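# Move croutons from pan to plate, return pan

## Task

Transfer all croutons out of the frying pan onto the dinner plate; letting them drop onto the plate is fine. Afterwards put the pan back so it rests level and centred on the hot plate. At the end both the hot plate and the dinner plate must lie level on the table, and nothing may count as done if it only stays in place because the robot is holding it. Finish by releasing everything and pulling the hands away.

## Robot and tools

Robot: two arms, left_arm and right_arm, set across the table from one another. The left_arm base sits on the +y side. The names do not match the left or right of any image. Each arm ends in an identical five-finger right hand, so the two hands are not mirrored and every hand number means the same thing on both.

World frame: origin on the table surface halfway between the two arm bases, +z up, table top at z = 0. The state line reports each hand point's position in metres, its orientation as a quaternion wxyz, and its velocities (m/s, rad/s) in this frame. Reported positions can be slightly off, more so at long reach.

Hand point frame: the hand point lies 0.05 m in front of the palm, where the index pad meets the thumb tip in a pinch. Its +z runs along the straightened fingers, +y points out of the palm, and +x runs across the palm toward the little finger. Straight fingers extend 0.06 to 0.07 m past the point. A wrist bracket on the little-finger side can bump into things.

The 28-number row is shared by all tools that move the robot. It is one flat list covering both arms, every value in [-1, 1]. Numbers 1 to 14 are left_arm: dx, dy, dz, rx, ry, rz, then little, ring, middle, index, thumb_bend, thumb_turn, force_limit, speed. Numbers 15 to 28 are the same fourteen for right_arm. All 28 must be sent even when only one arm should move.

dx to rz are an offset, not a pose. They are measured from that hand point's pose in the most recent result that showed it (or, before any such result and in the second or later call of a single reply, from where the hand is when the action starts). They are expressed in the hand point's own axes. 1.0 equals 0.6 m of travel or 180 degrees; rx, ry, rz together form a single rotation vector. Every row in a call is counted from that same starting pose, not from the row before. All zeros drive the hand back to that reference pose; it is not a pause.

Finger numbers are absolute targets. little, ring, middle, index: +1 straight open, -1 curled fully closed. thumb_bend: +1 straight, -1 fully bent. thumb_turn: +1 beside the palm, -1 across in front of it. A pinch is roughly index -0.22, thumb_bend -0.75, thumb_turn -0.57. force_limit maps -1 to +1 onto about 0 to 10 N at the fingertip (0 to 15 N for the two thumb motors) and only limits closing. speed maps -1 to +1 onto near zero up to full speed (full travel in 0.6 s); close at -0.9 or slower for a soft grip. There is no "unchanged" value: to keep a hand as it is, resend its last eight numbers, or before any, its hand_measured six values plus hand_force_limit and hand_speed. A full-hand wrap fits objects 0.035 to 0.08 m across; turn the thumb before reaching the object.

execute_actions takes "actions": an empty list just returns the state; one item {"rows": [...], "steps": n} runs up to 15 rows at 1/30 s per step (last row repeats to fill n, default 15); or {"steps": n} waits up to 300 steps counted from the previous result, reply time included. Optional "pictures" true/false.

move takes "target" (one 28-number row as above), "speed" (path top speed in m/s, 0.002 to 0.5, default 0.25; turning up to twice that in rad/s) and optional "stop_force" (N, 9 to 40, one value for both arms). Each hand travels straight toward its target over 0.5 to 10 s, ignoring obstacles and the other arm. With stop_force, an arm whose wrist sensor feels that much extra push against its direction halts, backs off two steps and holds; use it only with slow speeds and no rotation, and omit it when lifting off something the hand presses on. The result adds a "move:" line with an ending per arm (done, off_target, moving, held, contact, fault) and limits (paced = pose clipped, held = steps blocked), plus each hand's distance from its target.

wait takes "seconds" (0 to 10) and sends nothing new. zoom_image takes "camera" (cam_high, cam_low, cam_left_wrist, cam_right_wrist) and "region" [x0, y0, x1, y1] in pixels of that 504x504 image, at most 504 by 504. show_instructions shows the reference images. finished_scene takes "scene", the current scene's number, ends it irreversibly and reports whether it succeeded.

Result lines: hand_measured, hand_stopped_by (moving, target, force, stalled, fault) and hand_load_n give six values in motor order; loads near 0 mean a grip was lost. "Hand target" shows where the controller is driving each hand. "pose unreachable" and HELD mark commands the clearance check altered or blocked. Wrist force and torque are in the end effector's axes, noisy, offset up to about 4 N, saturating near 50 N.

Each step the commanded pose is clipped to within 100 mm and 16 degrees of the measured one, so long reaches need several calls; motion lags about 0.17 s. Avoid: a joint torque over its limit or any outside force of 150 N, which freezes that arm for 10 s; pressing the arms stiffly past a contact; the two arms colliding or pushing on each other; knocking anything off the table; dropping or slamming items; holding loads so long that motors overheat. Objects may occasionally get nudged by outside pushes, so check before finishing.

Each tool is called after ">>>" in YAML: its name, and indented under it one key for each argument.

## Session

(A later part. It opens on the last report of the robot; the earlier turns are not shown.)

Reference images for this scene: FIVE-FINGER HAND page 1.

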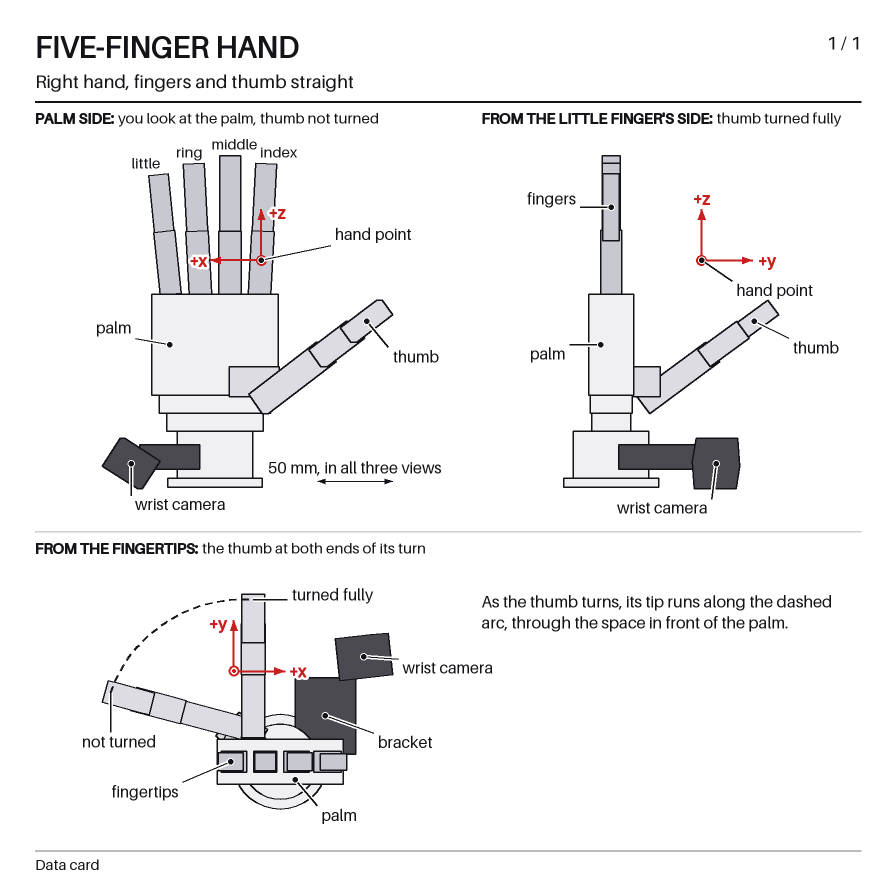

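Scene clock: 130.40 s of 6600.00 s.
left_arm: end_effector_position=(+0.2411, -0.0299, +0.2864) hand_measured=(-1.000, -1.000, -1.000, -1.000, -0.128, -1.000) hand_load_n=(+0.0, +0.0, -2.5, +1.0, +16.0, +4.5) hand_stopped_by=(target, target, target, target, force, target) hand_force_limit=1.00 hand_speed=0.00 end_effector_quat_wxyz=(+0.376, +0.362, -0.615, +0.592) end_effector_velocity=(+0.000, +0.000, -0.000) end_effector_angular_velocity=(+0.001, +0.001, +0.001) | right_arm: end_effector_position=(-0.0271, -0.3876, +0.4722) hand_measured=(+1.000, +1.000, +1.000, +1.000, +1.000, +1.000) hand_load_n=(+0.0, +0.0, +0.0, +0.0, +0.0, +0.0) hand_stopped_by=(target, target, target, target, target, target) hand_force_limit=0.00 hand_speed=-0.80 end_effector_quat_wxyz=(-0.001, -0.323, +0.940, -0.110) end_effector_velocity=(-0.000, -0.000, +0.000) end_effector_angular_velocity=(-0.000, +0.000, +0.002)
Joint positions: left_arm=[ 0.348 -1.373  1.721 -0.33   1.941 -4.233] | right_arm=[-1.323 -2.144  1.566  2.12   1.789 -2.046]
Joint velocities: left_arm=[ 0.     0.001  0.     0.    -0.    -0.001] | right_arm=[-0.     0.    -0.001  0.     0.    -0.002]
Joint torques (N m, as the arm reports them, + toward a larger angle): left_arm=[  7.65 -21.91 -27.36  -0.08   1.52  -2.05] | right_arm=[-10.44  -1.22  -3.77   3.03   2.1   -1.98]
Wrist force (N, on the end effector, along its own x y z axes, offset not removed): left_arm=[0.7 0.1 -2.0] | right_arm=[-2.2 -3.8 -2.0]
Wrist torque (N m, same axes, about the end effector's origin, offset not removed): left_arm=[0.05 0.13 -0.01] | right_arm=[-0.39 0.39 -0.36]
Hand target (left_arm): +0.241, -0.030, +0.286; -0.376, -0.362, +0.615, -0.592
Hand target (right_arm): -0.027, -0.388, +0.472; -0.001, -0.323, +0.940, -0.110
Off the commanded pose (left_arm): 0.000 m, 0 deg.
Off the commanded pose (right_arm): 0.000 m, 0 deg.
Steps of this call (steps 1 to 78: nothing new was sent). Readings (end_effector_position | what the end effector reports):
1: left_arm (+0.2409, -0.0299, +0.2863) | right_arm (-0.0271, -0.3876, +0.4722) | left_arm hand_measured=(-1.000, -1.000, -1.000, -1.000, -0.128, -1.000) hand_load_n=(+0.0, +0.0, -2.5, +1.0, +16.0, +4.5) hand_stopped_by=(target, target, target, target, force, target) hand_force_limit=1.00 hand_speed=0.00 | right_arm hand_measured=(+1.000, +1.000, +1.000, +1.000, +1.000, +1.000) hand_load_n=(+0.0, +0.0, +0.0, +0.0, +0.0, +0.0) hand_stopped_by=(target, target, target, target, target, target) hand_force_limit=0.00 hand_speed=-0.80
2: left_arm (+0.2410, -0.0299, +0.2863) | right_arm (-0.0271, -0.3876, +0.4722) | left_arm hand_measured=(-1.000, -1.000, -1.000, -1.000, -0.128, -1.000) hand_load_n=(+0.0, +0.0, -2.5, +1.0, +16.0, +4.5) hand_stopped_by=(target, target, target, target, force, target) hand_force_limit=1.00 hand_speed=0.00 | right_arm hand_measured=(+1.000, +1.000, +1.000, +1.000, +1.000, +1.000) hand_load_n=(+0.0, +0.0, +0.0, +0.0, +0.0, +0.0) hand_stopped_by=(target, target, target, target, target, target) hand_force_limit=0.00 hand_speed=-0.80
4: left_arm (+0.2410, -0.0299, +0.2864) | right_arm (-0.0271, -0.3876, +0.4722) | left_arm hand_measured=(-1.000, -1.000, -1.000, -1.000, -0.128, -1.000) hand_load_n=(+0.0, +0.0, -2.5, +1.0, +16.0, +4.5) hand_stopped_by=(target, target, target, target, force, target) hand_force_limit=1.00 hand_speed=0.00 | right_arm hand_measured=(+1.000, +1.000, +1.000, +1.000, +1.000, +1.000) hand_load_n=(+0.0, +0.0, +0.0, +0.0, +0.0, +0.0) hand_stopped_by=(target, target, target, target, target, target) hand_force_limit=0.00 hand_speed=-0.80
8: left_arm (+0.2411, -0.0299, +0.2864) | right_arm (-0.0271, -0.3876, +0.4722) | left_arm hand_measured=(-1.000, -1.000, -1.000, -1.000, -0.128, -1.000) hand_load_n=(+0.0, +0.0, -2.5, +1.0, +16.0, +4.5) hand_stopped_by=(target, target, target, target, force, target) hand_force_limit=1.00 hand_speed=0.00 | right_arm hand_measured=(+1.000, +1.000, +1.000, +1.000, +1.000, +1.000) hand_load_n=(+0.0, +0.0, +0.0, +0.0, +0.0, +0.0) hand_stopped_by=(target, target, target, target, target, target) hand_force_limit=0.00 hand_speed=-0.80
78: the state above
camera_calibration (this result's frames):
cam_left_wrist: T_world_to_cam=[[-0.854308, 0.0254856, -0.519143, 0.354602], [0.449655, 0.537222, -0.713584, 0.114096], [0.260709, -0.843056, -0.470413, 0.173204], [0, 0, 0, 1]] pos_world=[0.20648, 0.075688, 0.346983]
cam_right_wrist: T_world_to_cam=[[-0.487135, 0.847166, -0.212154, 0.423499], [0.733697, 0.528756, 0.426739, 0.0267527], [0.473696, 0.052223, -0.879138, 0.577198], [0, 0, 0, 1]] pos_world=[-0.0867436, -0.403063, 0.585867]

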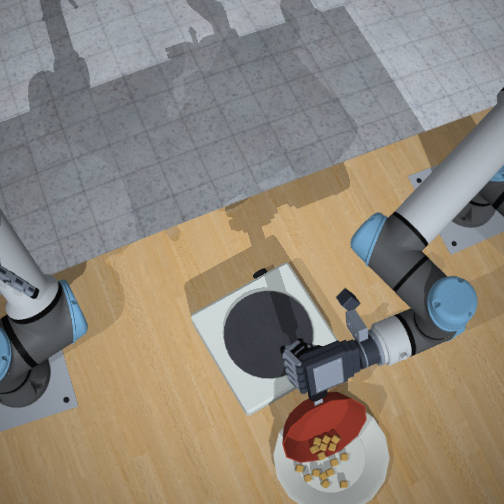

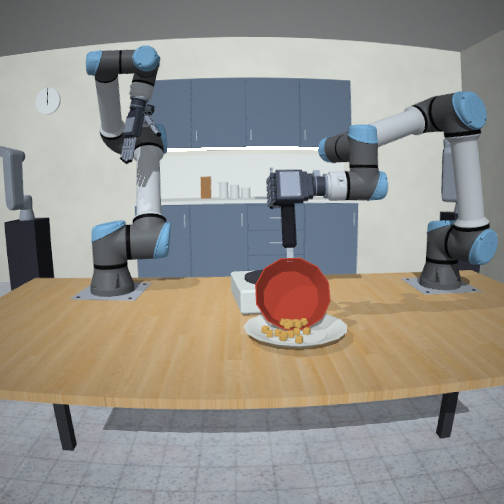

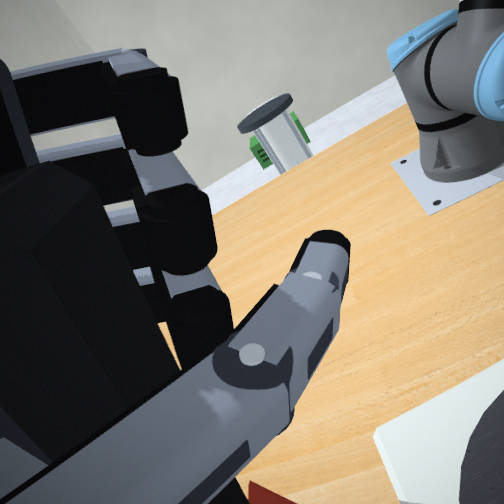

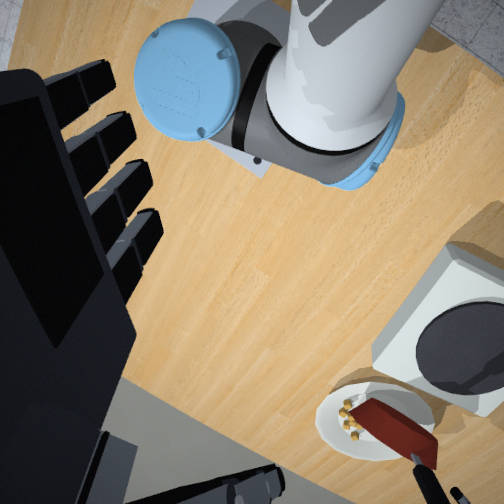

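>>> move:
  target: [-0.085,0,0,0,0,0,-1,-1,-1,-1,-0.9,-1,1,0,0,0,0,0,0,0,1,1,1,1,1,1,0,-0.8]
  speed: 0.03
  stop_force: 15

>>> zoom_image:
  camera: "cam_low"
  region: [220,150,380,370]

Scene clock: 142.43 s of 6600.00 s.
left_arm: end_effector_position=(+0.2643, -0.0299, +0.2413) hand_measured=(-1.000, -1.000, -1.000, -1.000, -0.128, -1.000) hand_load_n=(+0.0, +0.0, -2.5, +3.0, +16.5, +4.5) hand_stopped_by=(target, target, target, target, force, target) hand_force_limit=1.00 hand_speed=0.00 end_effector_quat_wxyz=(+0.376, +0.362, -0.615, +0.592) end_effector_velocity=(+0.001, -0.000, -0.002) end_effector_angular_velocity=(-0.001, -0.001, -0.001) | right_arm: end_effector_position=(-0.0271, -0.3876, +0.4722) hand_measured=(+1.000, +1.000, +1.000, +1.000, +1.000, +1.000) hand_load_n=(+0.0, +0.0, +0.0, +0.0, +0.0, +0.0) hand_stopped_by=(target, target, target, target, target, target) hand_force_limit=0.00 hand_speed=-0.80 end_effector_quat_wxyz=(-0.001, -0.323, +0.940, -0.110) end_effector_velocity=(+0.000, -0.000, +0.000) end_effector_angular_velocity=(-0.001, -0.001, -0.002)
Joint positions: left_arm=[ 0.395 -1.299  1.752 -0.434  1.988 -4.232] | right_arm=[-1.323 -2.144  1.566  2.12   1.789 -2.046]
Joint velocities: left_arm=[ 0.002  0.005  0.    -0.006  0.003  0.001] | right_arm=[-0.    -0.    -0.     0.     0.001  0.002]
Joint torques (N m, as the arm reports them, + toward a larger angle): left_arm=[  8.61 -21.84 -10.47  -3.13   0.65   2.5 ] | right_arm=[-9.23  0.54 -3.18  3.08  2.06 -2.1 ]
Wrist force (N, on the end effector, along its own x y z axes, offset not removed): left_arm=[4.2 0.3 -1.0] | right_arm=[-1.3 0.7 -2.3]
Wrist torque (N m, same axes, about the end effector's origin, offset not removed): left_arm=[-0.18 -0.01 -0.24] | right_arm=[0.31 0.31 -0.06]
Hand target (left_arm): +0.264, -0.030, +0.241; -0.376, -0.362, +0.615, -0.592
Hand target (right_arm): -0.027, -0.388, +0.472; -0.001, -0.323, +0.940, -0.110
Off the commanded pose (left_arm): 0.000 m, 0 deg.
Off the commanded pose (right_arm): 0.000 m, 0 deg.
After step 90, 6.97 s passed at rest.
move: done
camera_calibration (this result's frames):
cam_left_wrist: T_world_to_cam=[[-0.854296, 0.025495, -0.519161, 0.350993], [0.449667, 0.537245, -0.71356, 0.0715131], [0.260724, -0.843041, -0.47043, 0.145947], [0, 0, 0, 1]] pos_world=[0.229643, 0.0756706, 0.301909]
cam_right_wrist: T_world_to_cam=[[-0.487135, 0.847166, -0.212154, 0.4235], [0.733697, 0.528755, 0.426739, 0.0267527], [0.473696, 0.0522229, -0.879138, 0.577198], [0, 0, 0, 1]] pos_world=[-0.0867436, -0.403063, 0.585867]

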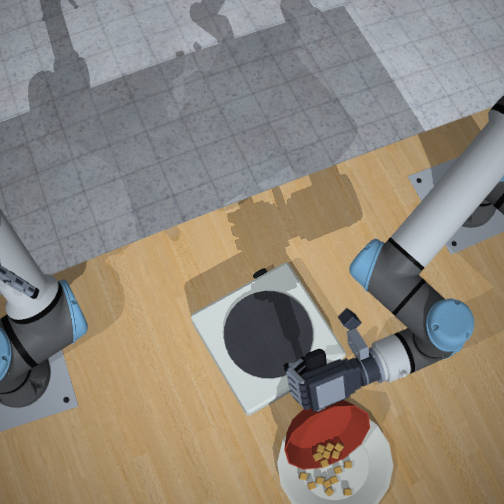

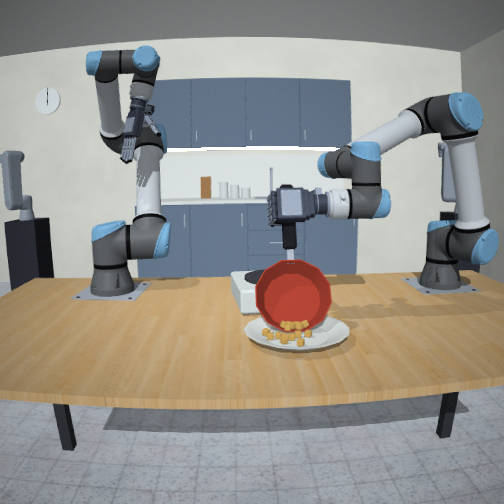

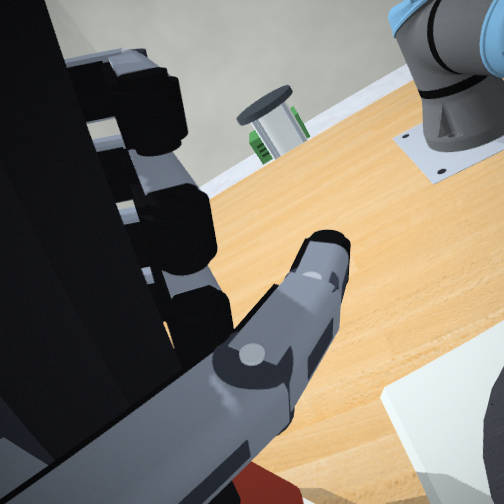

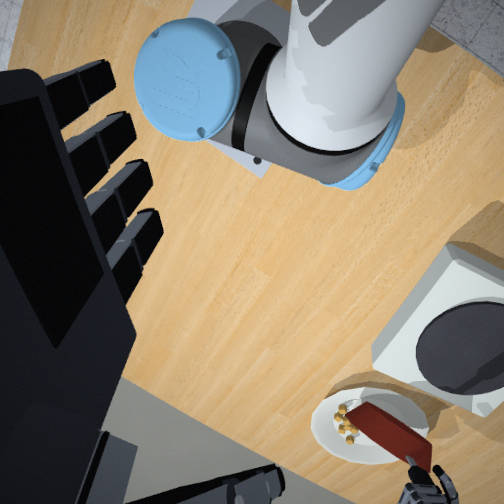

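Region (220, 150, 380, 370) of cam_low's 504x504 image, scaled by 2.291, with more detail than that image has; it fills the left 367 columns of this view, and the rest is white.

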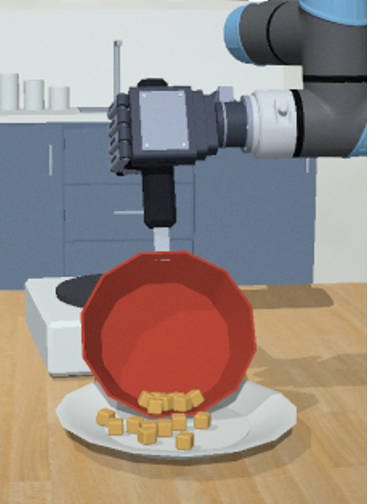

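>>> move:
  target: [0.059,-0.122,-0.003,0,0.003,-0.094,-1,-1,-1,-1,-0.9,-1,1,0,0,0,0,0,0,0,1,1,1,1,1,1,0,-0.8]
  speed: 0.05
  stop_force: 20

>>> zoom_image:
  camera: "cam_low"
  region: [220,150,380,370]

Scene clock: 159.60 s of 6600.00 s.
left_arm: end_effector_position=(+0.3131, -0.0307, +0.3061) hand_measured=(-1.000, -1.000, -1.000, -1.000, -0.128, -1.000) hand_load_n=(+0.0, +0.0, -2.5, +0.5, +16.0, +5.0) hand_stopped_by=(target, target, target, target, force, target) hand_force_limit=1.00 hand_speed=0.00 end_effector_quat_wxyz=(+0.461, +0.445, -0.553, +0.532) end_effector_velocity=(+0.003, +0.000, +0.001) end_effector_angular_velocity=(+0.001, +0.009, +0.001) | right_arm: end_effector_position=(-0.0271, -0.3876, +0.4722) hand_measured=(+1.000, +1.000, +1.000, +1.000, +1.000, +1.000) hand_load_n=(+0.0, +0.0, +0.0, +0.0, +0.0, +0.0) hand_stopped_by=(target, target, target, target, target, target) hand_force_limit=0.00 hand_speed=-0.80 end_effector_quat_wxyz=(-0.001, -0.323, +0.940, -0.110) end_effector_velocity=(-0.000, -0.000, -0.000) end_effector_angular_velocity=(-0.001, -0.000, +0.001)
Joint positions: left_arm=[ 0.513 -1.247  1.549 -0.292  2.108 -4.529] | right_arm=[-1.323 -2.144  1.566  2.12   1.789 -2.046]
Joint velocities: left_arm=[ 0.005  0.003 -0.007  0.005  0.004 -0.008] | right_arm=[-0.    -0.001  0.    -0.     0.001 -0.002]
Joint torques (N m, as the arm reports them, + toward a larger angle): left_arm=[  6.68 -26.43 -28.14   0.15   1.61  -2.58] | right_arm=[-9.35 -0.56 -3.99  3.1   2.17 -1.97]
Wrist force (N, on the end effector, along its own x y z axes, offset not removed): left_arm=[0.2 -0.3 -2.4] | right_arm=[0.4 -2.0 -1.4]
Wrist torque (N m, same axes, about the end effector's origin, offset not removed): left_arm=[-0.13 0.04 0.09] | right_arm=[-0.35 -0.02 0.00]
Hand target (left_arm): +0.313, -0.031, +0.306; -0.462, -0.446, +0.553, -0.532
Hand target (right_arm): -0.027, -0.388, +0.472; -0.001, -0.323, +0.940, -0.110
Off the commanded pose (left_arm): 0.000 m, 0 deg.
Off the commanded pose (right_arm): 0.000 m, 0 deg.
After step 90, 10.83 s passed at rest.
move: done
camera_calibration (this result's frames):
cam_left_wrist: T_world_to_cam=[[-0.968169, 0.0253192, -0.249014, 0.379245], [0.223055, 0.538641, -0.812473, 0.197467], [0.113558, -0.842155, -0.527143, 0.226486], [0, 0, 0, 1]] pos_world=[0.297408, 0.0747705, 0.374265]
cam_right_wrist: T_world_to_cam=[[-0.487135, 0.847166, -0.212154, 0.4235], [0.733697, 0.528755, 0.426739, 0.0267527], [0.473696, 0.0522228, -0.879139, 0.577198], [0, 0, 0, 1]] pos_world=[-0.0867435, -0.403063, 0.585867]

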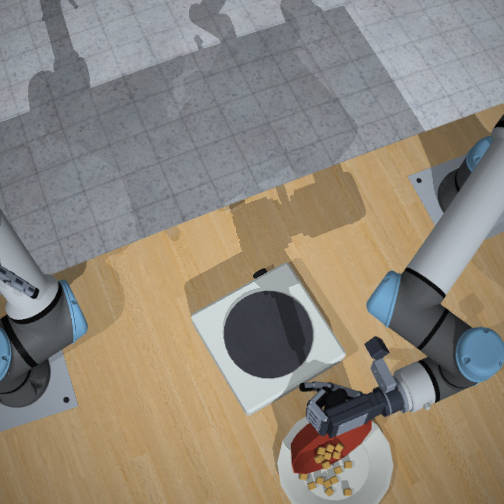

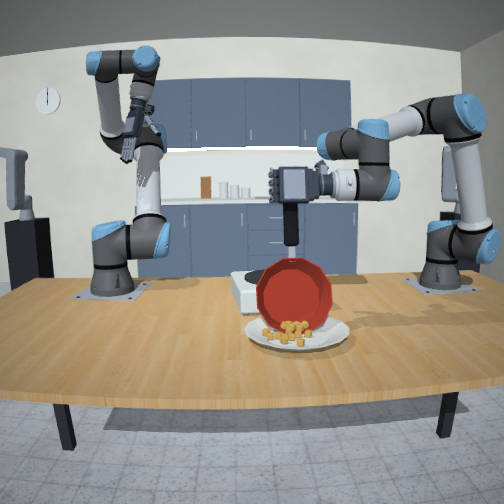

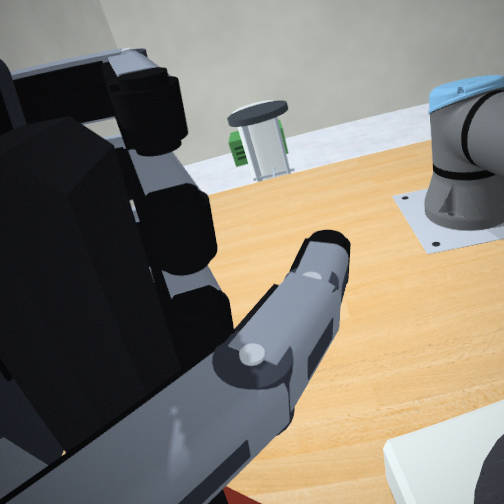

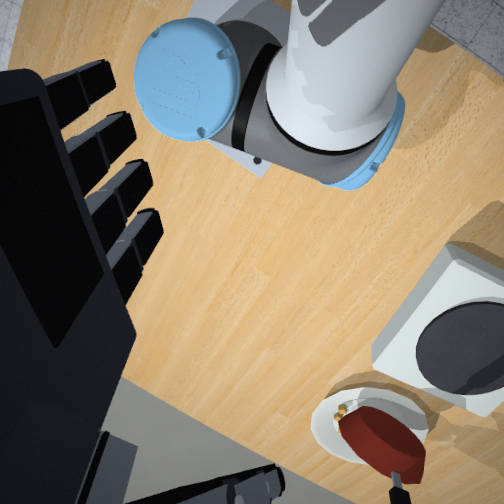

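Region (220, 150, 380, 370) of cam_low's 504x504 image, scaled by 2.291, with more detail than that image has; it fills the left 367 columns of this view, and the rest is white.

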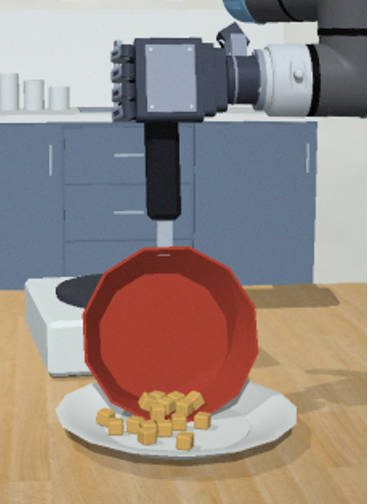

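>>> move:
  target: [-0.010,-0.171,-0.006,0,0.004,-0.122,-1,-1,-1,-1,-0.9,-1,1,0,0,0,0,0,0,0,1,1,1,1,1,1,0,-0.8]
  speed: 0.04
  stop_force: 20

>>> zoom_image:
  camera: "cam_low"
  region: [220,150,380,370]

Scene clock: 189.50 s of 6600.00 s.
left_arm: end_effector_position=(+0.4149, -0.0307, +0.3186) hand_measured=(-1.000, -1.000, -1.000, -1.000, -0.128, -1.000) hand_load_n=(+0.0, +0.0, -2.5, +0.0, +16.0, +4.5) hand_stopped_by=(target, target, target, target, force, target) hand_force_limit=1.00 hand_speed=0.00 end_effector_quat_wxyz=(+0.557, +0.539, -0.456, +0.438) end_effector_velocity=(+0.003, +0.000, -0.001) end_effector_angular_velocity=(+0.002, +0.011, +0.001) | right_arm: end_effector_position=(-0.0271, -0.3876, +0.4722) hand_measured=(+1.000, +1.000, +1.000, +1.000, +1.000, +1.000) hand_load_n=(+0.0, +0.0, +0.0, +0.0, +0.0, +0.0) hand_stopped_by=(target, target, target, target, target, target) hand_force_limit=0.00 hand_speed=-0.80 end_effector_quat_wxyz=(-0.001, -0.323, +0.940, -0.110) end_effector_velocity=(+0.000, +0.000, +0.000) end_effector_angular_velocity=(+0.002, -0.000, -0.001)
Joint positions: left_arm=[ 0.684 -1.045  1.289 -0.25   2.279 -4.919] | right_arm=[-1.323 -2.144  1.566  2.12   1.789 -2.046]
Joint velocities: left_arm=[ 0.004  0.006 -0.007  0.002  0.003 -0.01 ] | right_arm=[-0.     0.    -0.    -0.    -0.002  0.001]
Joint torques (N m, as the arm reports them, + toward a larger angle): left_arm=[  6.79 -34.75 -25.94  -0.01   1.41  -2.01] | right_arm=[-10.28  -0.2   -3.75   3.22   2.09  -1.93]
Wrist force (N, on the end effector, along its own x y z axes, offset not removed): left_arm=[0.8 -0.6 -0.2] | right_arm=[-0.3 -2.1 -1.8]
Wrist torque (N m, same axes, about the end effector's origin, offset not removed): left_arm=[-0.25 0.05 0.03] | right_arm=[-0.28 0.21 0.09]
Hand target (left_arm): +0.415, -0.031, +0.319; +0.558, +0.539, -0.455, +0.437
Hand target (right_arm): -0.027, -0.388, +0.472; -0.001, -0.323, +0.940, -0.110
Off the commanded pose (left_arm): 0.000 m, 0 deg.
Off the commanded pose (right_arm): 0.000 m, 0 deg.
After step 90, 21.80 s passed at rest.
move: done
camera_calibration (this result's frames):
cam_left_wrist: T_world_to_cam=[[-0.991199, 0.0244482, 0.130107, 0.369652], [-0.0964275, 0.54004, -0.836097, 0.325029], [-0.0907039, -0.841284, -0.53293, 0.308085], [0, 0, 0, 1]] pos_world=[0.425685, 0.0746211, 0.387849]
cam_right_wrist: T_world_to_cam=[[-0.487135, 0.847166, -0.212154, 0.423499], [0.733697, 0.528756, 0.426739, 0.0267529], [0.473696, 0.0522232, -0.879139, 0.577198], [0, 0, 0, 1]] pos_world=[-0.0867436, -0.403063, 0.585867]

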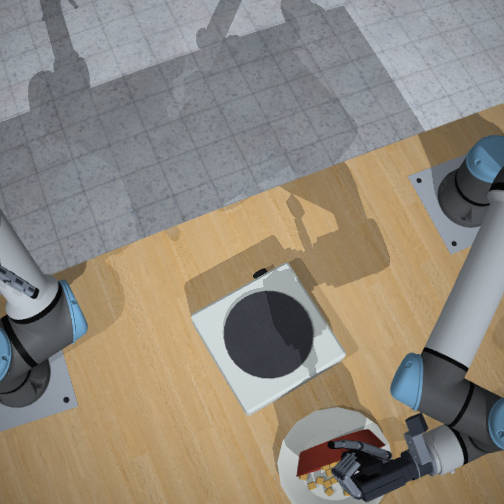

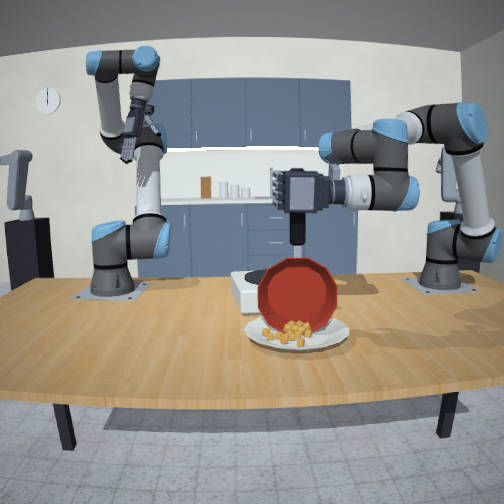

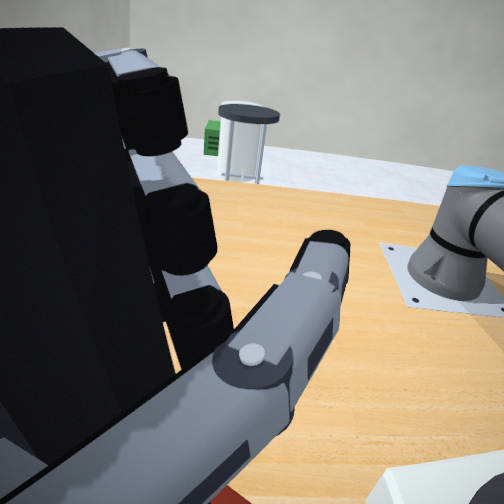

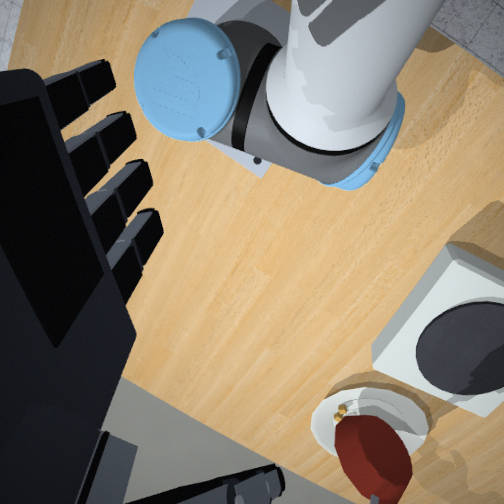

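Region (220, 150, 380, 370) of cam_low's 504x504 image, scaled by 2.291, with more detail than that image has; it fills the left 367 columns of this view, and the rest is white.

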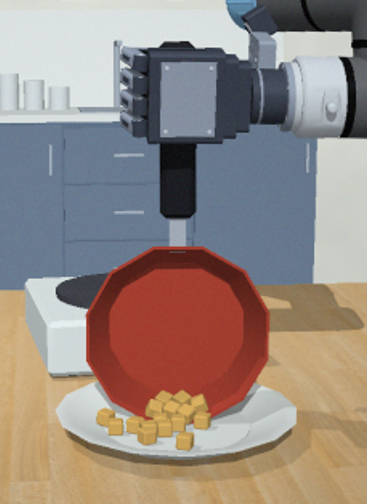

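>>> move:
  target: [0.010,-0.0745,-0.003,0,0.002,-0.05,-1,-1,-1,-1,-0.9,-1,1,0,0,0,0,0,0,0,1,1,1,1,1,1,0,-0.8]
  speed: 0.04
  stop_force: 20

>>> zoom_image:
  camera: "cam_low"
  region: [220,150,380,370]

Scene clock: 197.40 s of 6600.00 s.
left_arm: end_effector_position=(+0.4419, -0.0305, +0.3167) hand_measured=(-1.000, -1.000, -1.000, -1.000, -0.128, -1.000) hand_load_n=(+0.0, +0.0, -2.5, +0.0, +16.0, +4.5) hand_stopped_by=(target, target, target, target, force, target) hand_force_limit=1.00 hand_speed=0.00 end_effector_quat_wxyz=(+0.578, +0.559, -0.429, +0.412) end_effector_velocity=(-0.000, -0.000, +0.001) end_effector_angular_velocity=(-0.001, -0.000, -0.002) | right_arm: end_effector_position=(-0.0271, -0.3876, +0.4722) hand_measured=(+1.000, +1.000, +1.000, +1.000, +1.000, +1.000) hand_load_n=(+0.0, +0.0, +0.0, +0.0, +0.0, +0.0) hand_stopped_by=(target, target, target, target, target, target) hand_force_limit=0.00 hand_speed=-0.80 end_effector_quat_wxyz=(-0.001, -0.323, +0.940, -0.110) end_effector_velocity=(+0.000, -0.000, +0.000) end_effector_angular_velocity=(-0.001, +0.001, -0.001)
Joint positions: left_arm=[ 0.72  -0.986  1.22  -0.244  2.314 -5.017] | right_arm=[-1.323 -2.144  1.566  2.12   1.789 -2.046]
Joint velocities: left_arm=[-0.    -0.    -0.001 -0.     0.001 -0.001] | right_arm=[-0.     0.001 -0.     0.     0.001  0.   ]
Joint torques (N m, as the arm reports them, + toward a larger angle): left_arm=[ -3.66 -49.02 -12.21  -3.14  -0.82   1.94] | right_arm=[-10.84  -0.73  -6.17   3.06   2.09  -2.04]
Wrist force (N, on the end effector, along its own x y z axes, offset not removed): left_arm=[0.5 -0.5 0.0] | right_arm=[0.3 1.0 -1.4]
Wrist torque (N m, same axes, about the end effector's origin, offset not removed): left_arm=[-0.24 0.07 0.11] | right_arm=[0.57 0.10 0.28]
Hand target (left_arm): +0.442, -0.031, +0.317; +0.578, +0.559, -0.429, +0.412
Hand target (right_arm): -0.027, -0.388, +0.472; -0.001, -0.323, +0.940, -0.110
Off the commanded pose (left_arm): 0.018 m, 4 deg.
Off the commanded pose (right_arm): 0.000 m, 0 deg.
After step 90, 2.73 s passed at rest.
move: held (left_arm); limits=held; held on 25 of 65 steps (left_arm), including the last (left_arm)
pose unreachable (left arm): on one or more control steps of this call this arm could not follow its commanded pose, so it was not sent that pose on those steps. On the call's last step it was still not sent that pose. It may still have moved: this result reports where it is.
cause: the commanded pose would bring two parts of the arm too close to each other (joints 4 (wrist 1) to 6 (wrist 3) lie between them).
camera_calibration (this result's frames):
cam_left_wrist: T_world_to_cam=[[-0.974537, 0.0239124, 0.22295, 0.359919], [-0.175135, 0.53973, -0.823419, 0.356744], [-0.140023, -0.841498, -0.521799, 0.327982], [0, 0, 0, 1]] pos_world=[0.459158, 0.0748448, 0.384646]
cam_right_wrist: T_world_to_cam=[[-0.487135, 0.847166, -0.212154, 0.423499], [0.733697, 0.528756, 0.426739, 0.0267528], [0.473696, 0.0522231, -0.879139, 0.577198], [0, 0, 0, 1]] pos_world=[-0.0867436, -0.403063, 0.585867]

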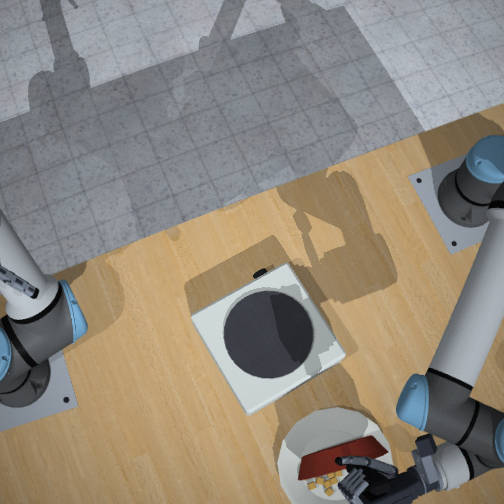

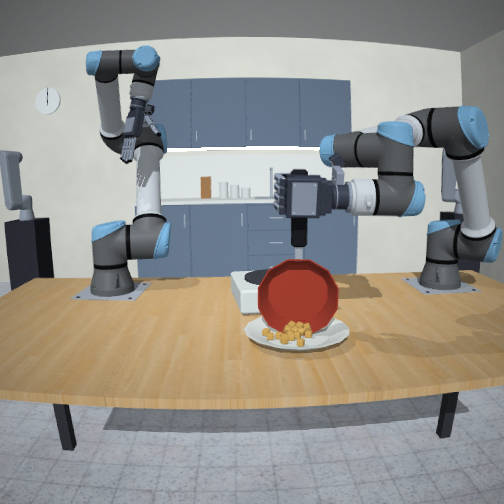

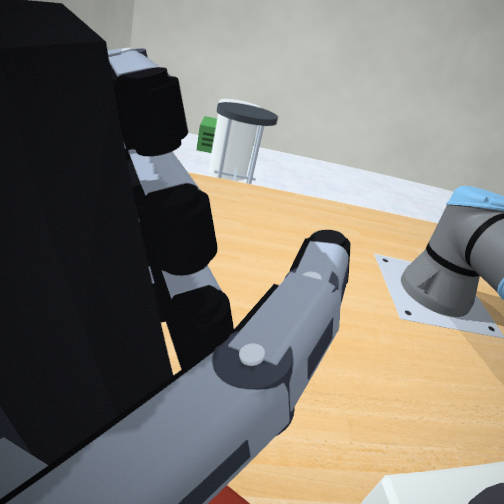

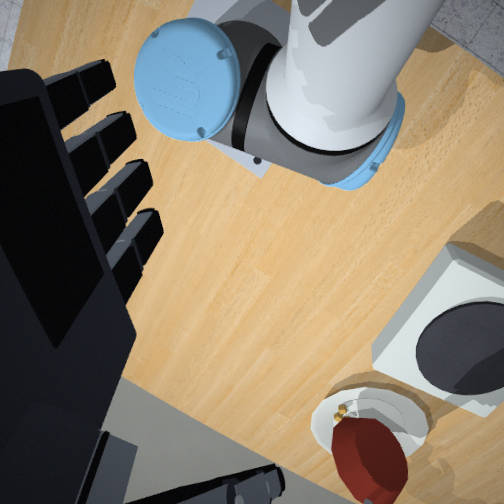

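Region (220, 150, 380, 370) of cam_low's 504x504 image, scaled by 2.291, with more detail than that image has; it fills the left 367 columns of this view, and the rest is white.

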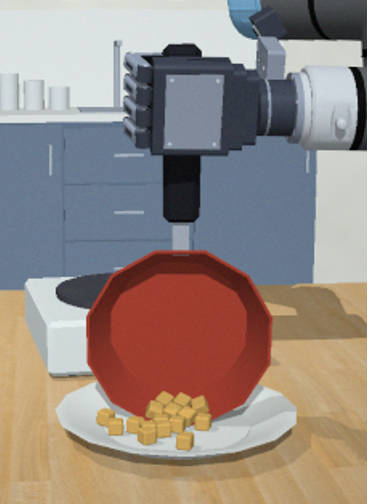

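>>> move:
  target: [0,0,0.015,0.133,0.041,0.001,-1,-1,-1,-1,-0.9,-1,1,0,0,0,0,0,0,0,1,1,1,1,1,1,0,-0.8]
  speed: 0.05
  stop_force: 20

>>> zoom_image:
  camera: "cam_low"
  region: [220,150,380,370]

Scene clock: 211.53 s of 6600.00 s.
left_arm: end_effector_position=(+0.4416, -0.0397, +0.3168) hand_measured=(-1.000, -1.000, -1.000, -1.000, -0.128, -1.000) hand_load_n=(+1.5, +0.0, -2.5, +0.0, +16.0, +4.5) hand_stopped_by=(target, target, target, target, force, target) hand_force_limit=1.00 hand_speed=0.00 end_effector_quat_wxyz=(+0.476, +0.638, -0.297, +0.527) end_effector_velocity=(+0.001, -0.000, +0.001) end_effector_angular_velocity=(-0.001, -0.002, +0.017) | right_arm: end_effector_position=(-0.0271, -0.3876, +0.4722) hand_measured=(+1.000, +1.000, +1.000, +1.000, +1.000, +1.000) hand_load_n=(+0.0, +0.0, +0.0, +0.0, +0.0, +0.0) hand_stopped_by=(target, target, target, target, target, target) hand_force_limit=0.00 hand_speed=-0.80 end_effector_quat_wxyz=(-0.001, -0.323, +0.940, -0.110) end_effector_velocity=(+0.000, +0.000, +0.000) end_effector_angular_velocity=(+0.000, +0.001, -0.001)
Joint positions: left_arm=[ 0.562 -1.186  1.525 -0.348  1.721 -5.012] | right_arm=[-1.323 -2.144  1.566  2.12   1.789 -2.046]
Joint velocities: left_arm=[-0.007 -0.005  0.006 -0.002 -0.024  0.001] | right_arm=[-0.001  0.001 -0.     0.    -0.     0.   ]
Joint torques (N m, as the arm reports them, + toward a larger angle): left_arm=[ -8.4  -41.13 -11.08  -3.44  -2.04   1.91] | right_arm=[-10.1   -0.97  -4.09   3.03   2.19  -1.94]
Wrist force (N, on the end effector, along its own x y z axes, offset not removed): left_arm=[2.0 -0.9 -2.2] | right_arm=[-2.0 -0.7 -2.2]
Wrist torque (N m, same axes, about the end effector's origin, offset not removed): left_arm=[-0.20 -0.07 0.12] | right_arm=[-0.04 0.35 -0.29]
Hand target (left_arm): +0.442, -0.040, +0.317; +0.475, +0.638, -0.297, +0.528
Hand target (right_arm): -0.027, -0.388, +0.472; -0.001, -0.323, +0.940, -0.110
Off the commanded pose (left_arm): 0.000 m, 0 deg.
Off the commanded pose (right_arm): 0.000 m, 0 deg.
After step 90, 6.47 s passed at rest.
move: done
camera_calibration (this result's frames):
cam_left_wrist: T_world_to_cam=[[-0.893752, -0.388909, 0.22351, 0.307612], [-0.386445, 0.414601, -0.823873, 0.450168], [0.227744, -0.822712, -0.520843, 0.158312], [0, 0, 0, 1]] pos_world=[0.41284, 0.0632383, 0.384582]
cam_right_wrist: T_world_to_cam=[[-0.487135, 0.847166, -0.212154, 0.423499], [0.733697, 0.528755, 0.426739, 0.0267528], [0.473696, 0.0522231, -0.879139, 0.577198], [0, 0, 0, 1]] pos_world=[-0.0867435, -0.403063, 0.585867]

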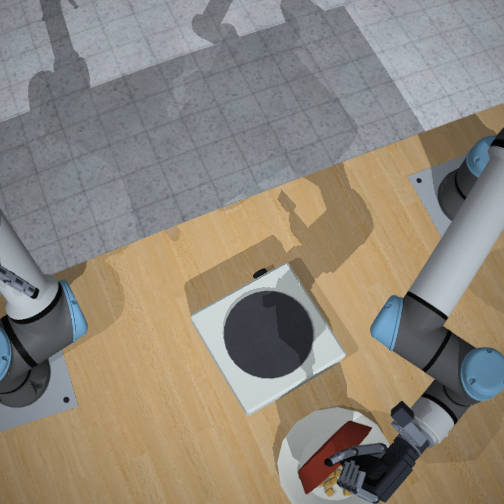

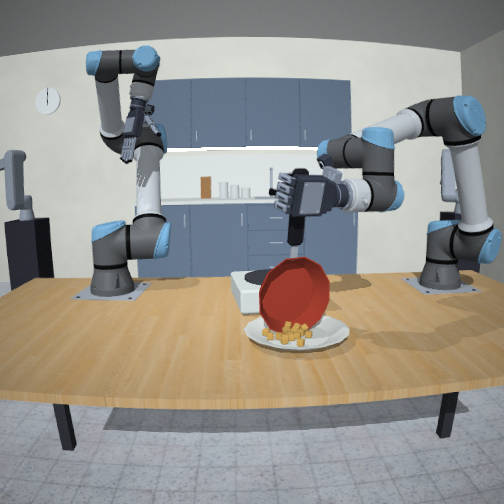

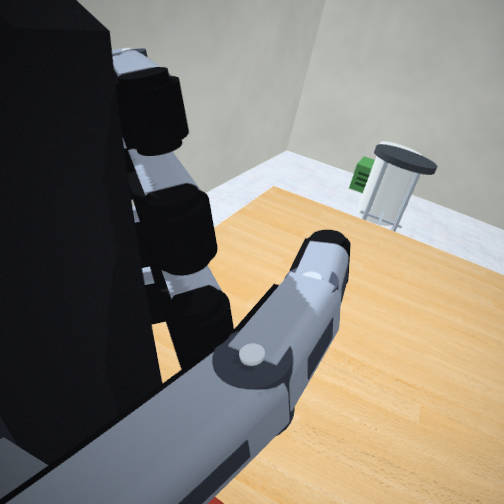

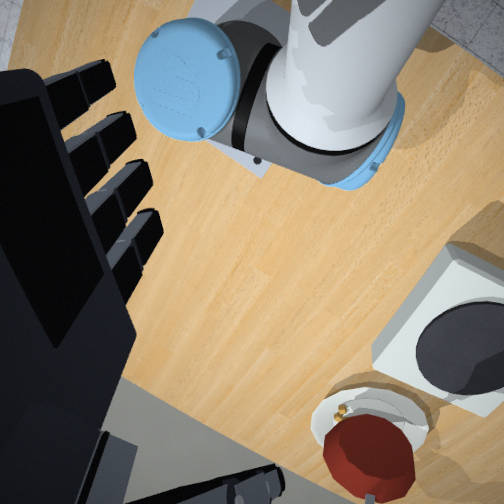

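Region (220, 150, 380, 370) of cam_low's 504x504 image, scaled by 2.291, with more detail than that image has; it fills the left 367 columns of this view, and the rest is white.

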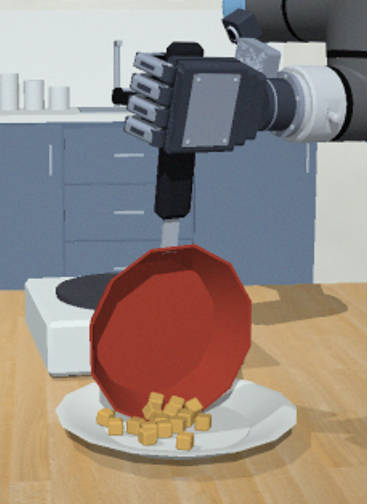

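>>> move:
  target: [0,-0.07,0,0,0,-0.055,-1,-1,-1,-1,-0.9,-1,1,0,0,0,0,0,0,0,1,1,1,1,1,1,0,-0.8]
  speed: 0.04
  stop_force: 20

>>> zoom_image:
  camera: "cam_low"
  region: [220,150,380,370]

Scene clock: 220.40 s of 6600.00 s.
left_arm: end_effector_position=(+0.4783, -0.0242, +0.3046) hand_measured=(-1.000, -1.000, -1.000, -1.000, -0.128, -1.000) hand_load_n=(+5.5, +0.5, -2.5, +0.0, +16.0, +4.5) hand_stopped_by=(target, target, target, target, force, target) hand_force_limit=1.00 hand_speed=0.00 end_effector_quat_wxyz=(+0.519, +0.661, -0.242, +0.485) end_effector_velocity=(+0.002, +0.001, -0.001) end_effector_angular_velocity=(-0.005, +0.011, -0.002) | right_arm: end_effector_position=(-0.0271, -0.3876, +0.4722) hand_measured=(+1.000, +1.000, +1.000, +1.000, +1.000, +1.000) hand_load_n=(+0.0, +0.0, +0.0, +0.0, +0.0, +0.0) hand_stopped_by=(target, target, target, target, target, target) hand_force_limit=0.00 hand_speed=-0.80 end_effector_quat_wxyz=(-0.001, -0.323, +0.940, -0.110) end_effector_velocity=(-0.000, -0.000, +0.000) end_effector_angular_velocity=(-0.001, -0.001, +0.001)
Joint positions: left_arm=[ 0.636 -1.127  1.503 -0.385  1.795 -5.184] | right_arm=[-1.323 -2.144  1.566  2.12   1.789 -2.046]
Joint velocities: left_arm=[ 0.005  0.005 -0.002 -0.002  0.006 -0.012] | right_arm=[ 0.001 -0.001 -0.    -0.     0.001 -0.   ]
Joint torques (N m, as the arm reports them, + toward a larger angle): left_arm=[  4.59 -26.65 -23.75  -2.51   1.79  -2.38] | right_arm=[-10.47  -1.43  -4.05   3.08   2.29  -2.01]
Wrist force (N, on the end effector, along its own x y z axes, offset not removed): left_arm=[8.3 -1.2 -3.0] | right_arm=[0.7 -0.9 -2.9]
Wrist torque (N m, same axes, about the end effector's origin, offset not removed): left_arm=[-0.10 -0.67 0.61] | right_arm=[-0.08 -0.10 0.21]
Hand target (left_arm): +0.479, -0.024, +0.304; +0.520, +0.661, -0.241, +0.484
Hand target (right_arm): -0.027, -0.388, +0.472; -0.001, -0.323, +0.940, -0.110
Off the commanded pose (left_arm): 0.000 m, 0 deg.
Off the commanded pose (right_arm): 0.000 m, 0 deg.
After step 90, 3.40 s passed at rest.
move: done
camera_calibration (this result's frames):
cam_left_wrist: T_world_to_cam=[[-0.846103, -0.367261, 0.3863, 0.277315], [-0.512551, 0.361687, -0.778765, 0.493217], [0.14629, -0.856914, -0.494265, 0.186363], [0, 0, 0, 1]] pos_world=[0.460172, 0.0831537, 0.369085]
cam_right_wrist: T_world_to_cam=[[-0.487135, 0.847166, -0.212153, 0.423499], [0.733697, 0.528756, 0.426739, 0.0267529], [0.473696, 0.0522232, -0.879139, 0.577198], [0, 0, 0, 1]] pos_world=[-0.0867435, -0.403063, 0.585867]

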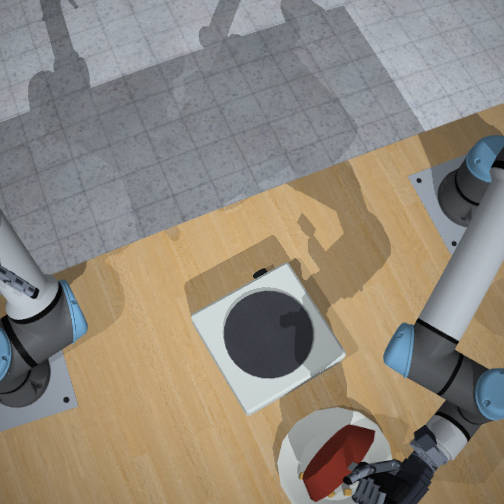

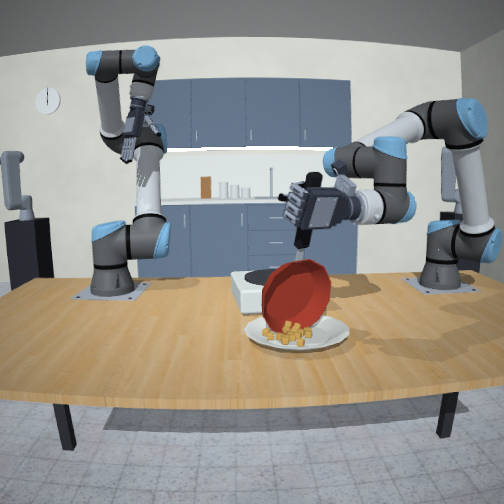

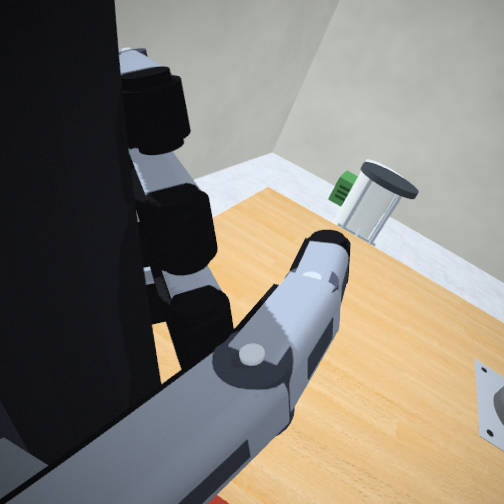

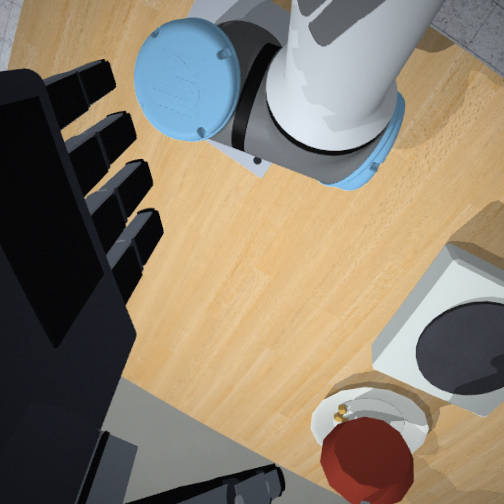

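Region (220, 150, 380, 370) of cam_low's 504x504 image, scaled by 2.291, with more detail than that image has; it fills the left 367 columns of this view, and the rest is white.

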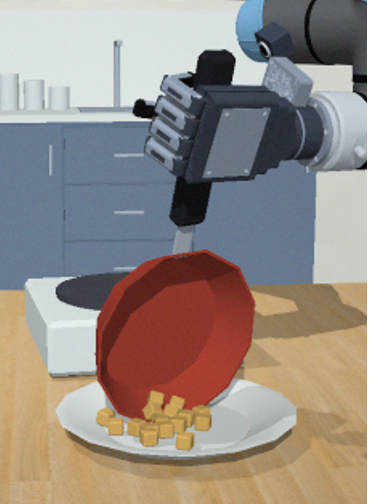

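>>> zoom_image:
  camera: "cam_low"
  region: [240,290,360,360]

>>> zoom_image:
  camera: "cam_high"
  region: [264,384,424,504]

>>> zoom_image:
  camera: "cam_right_wrist"
  region: [290,360,450,504]

Region (240, 290, 360, 360) of cam_low's 504x504 image, scaled by 4.200, with more detail than that image has; it fills the top 294 rows of this view, and the rest is white.

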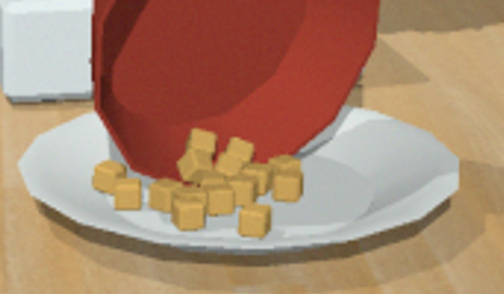

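Region (264, 384, 424, 504) of cam_high's 504x504 image, scaled by 3.150, with more detail than that image has; it fills the top 378 rows of this view, and the rest is white.

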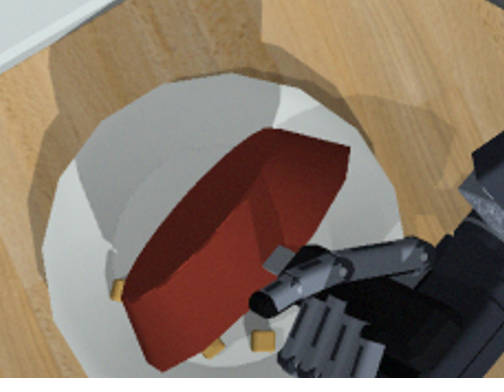

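Region (290, 360, 450, 504) of cam_right_wrist's 504x504 image, scaled by 3.150, with more detail than that image has; it fills the top 454 rows of this view, and the rest is white.

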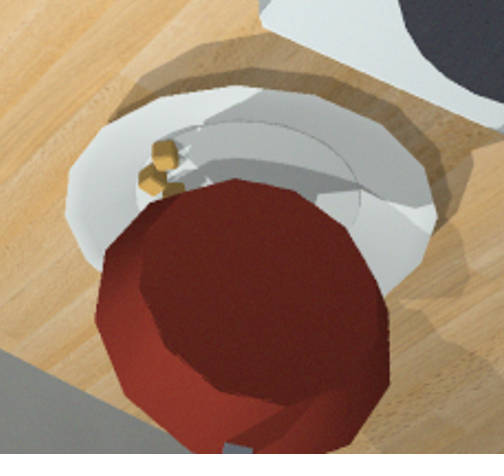

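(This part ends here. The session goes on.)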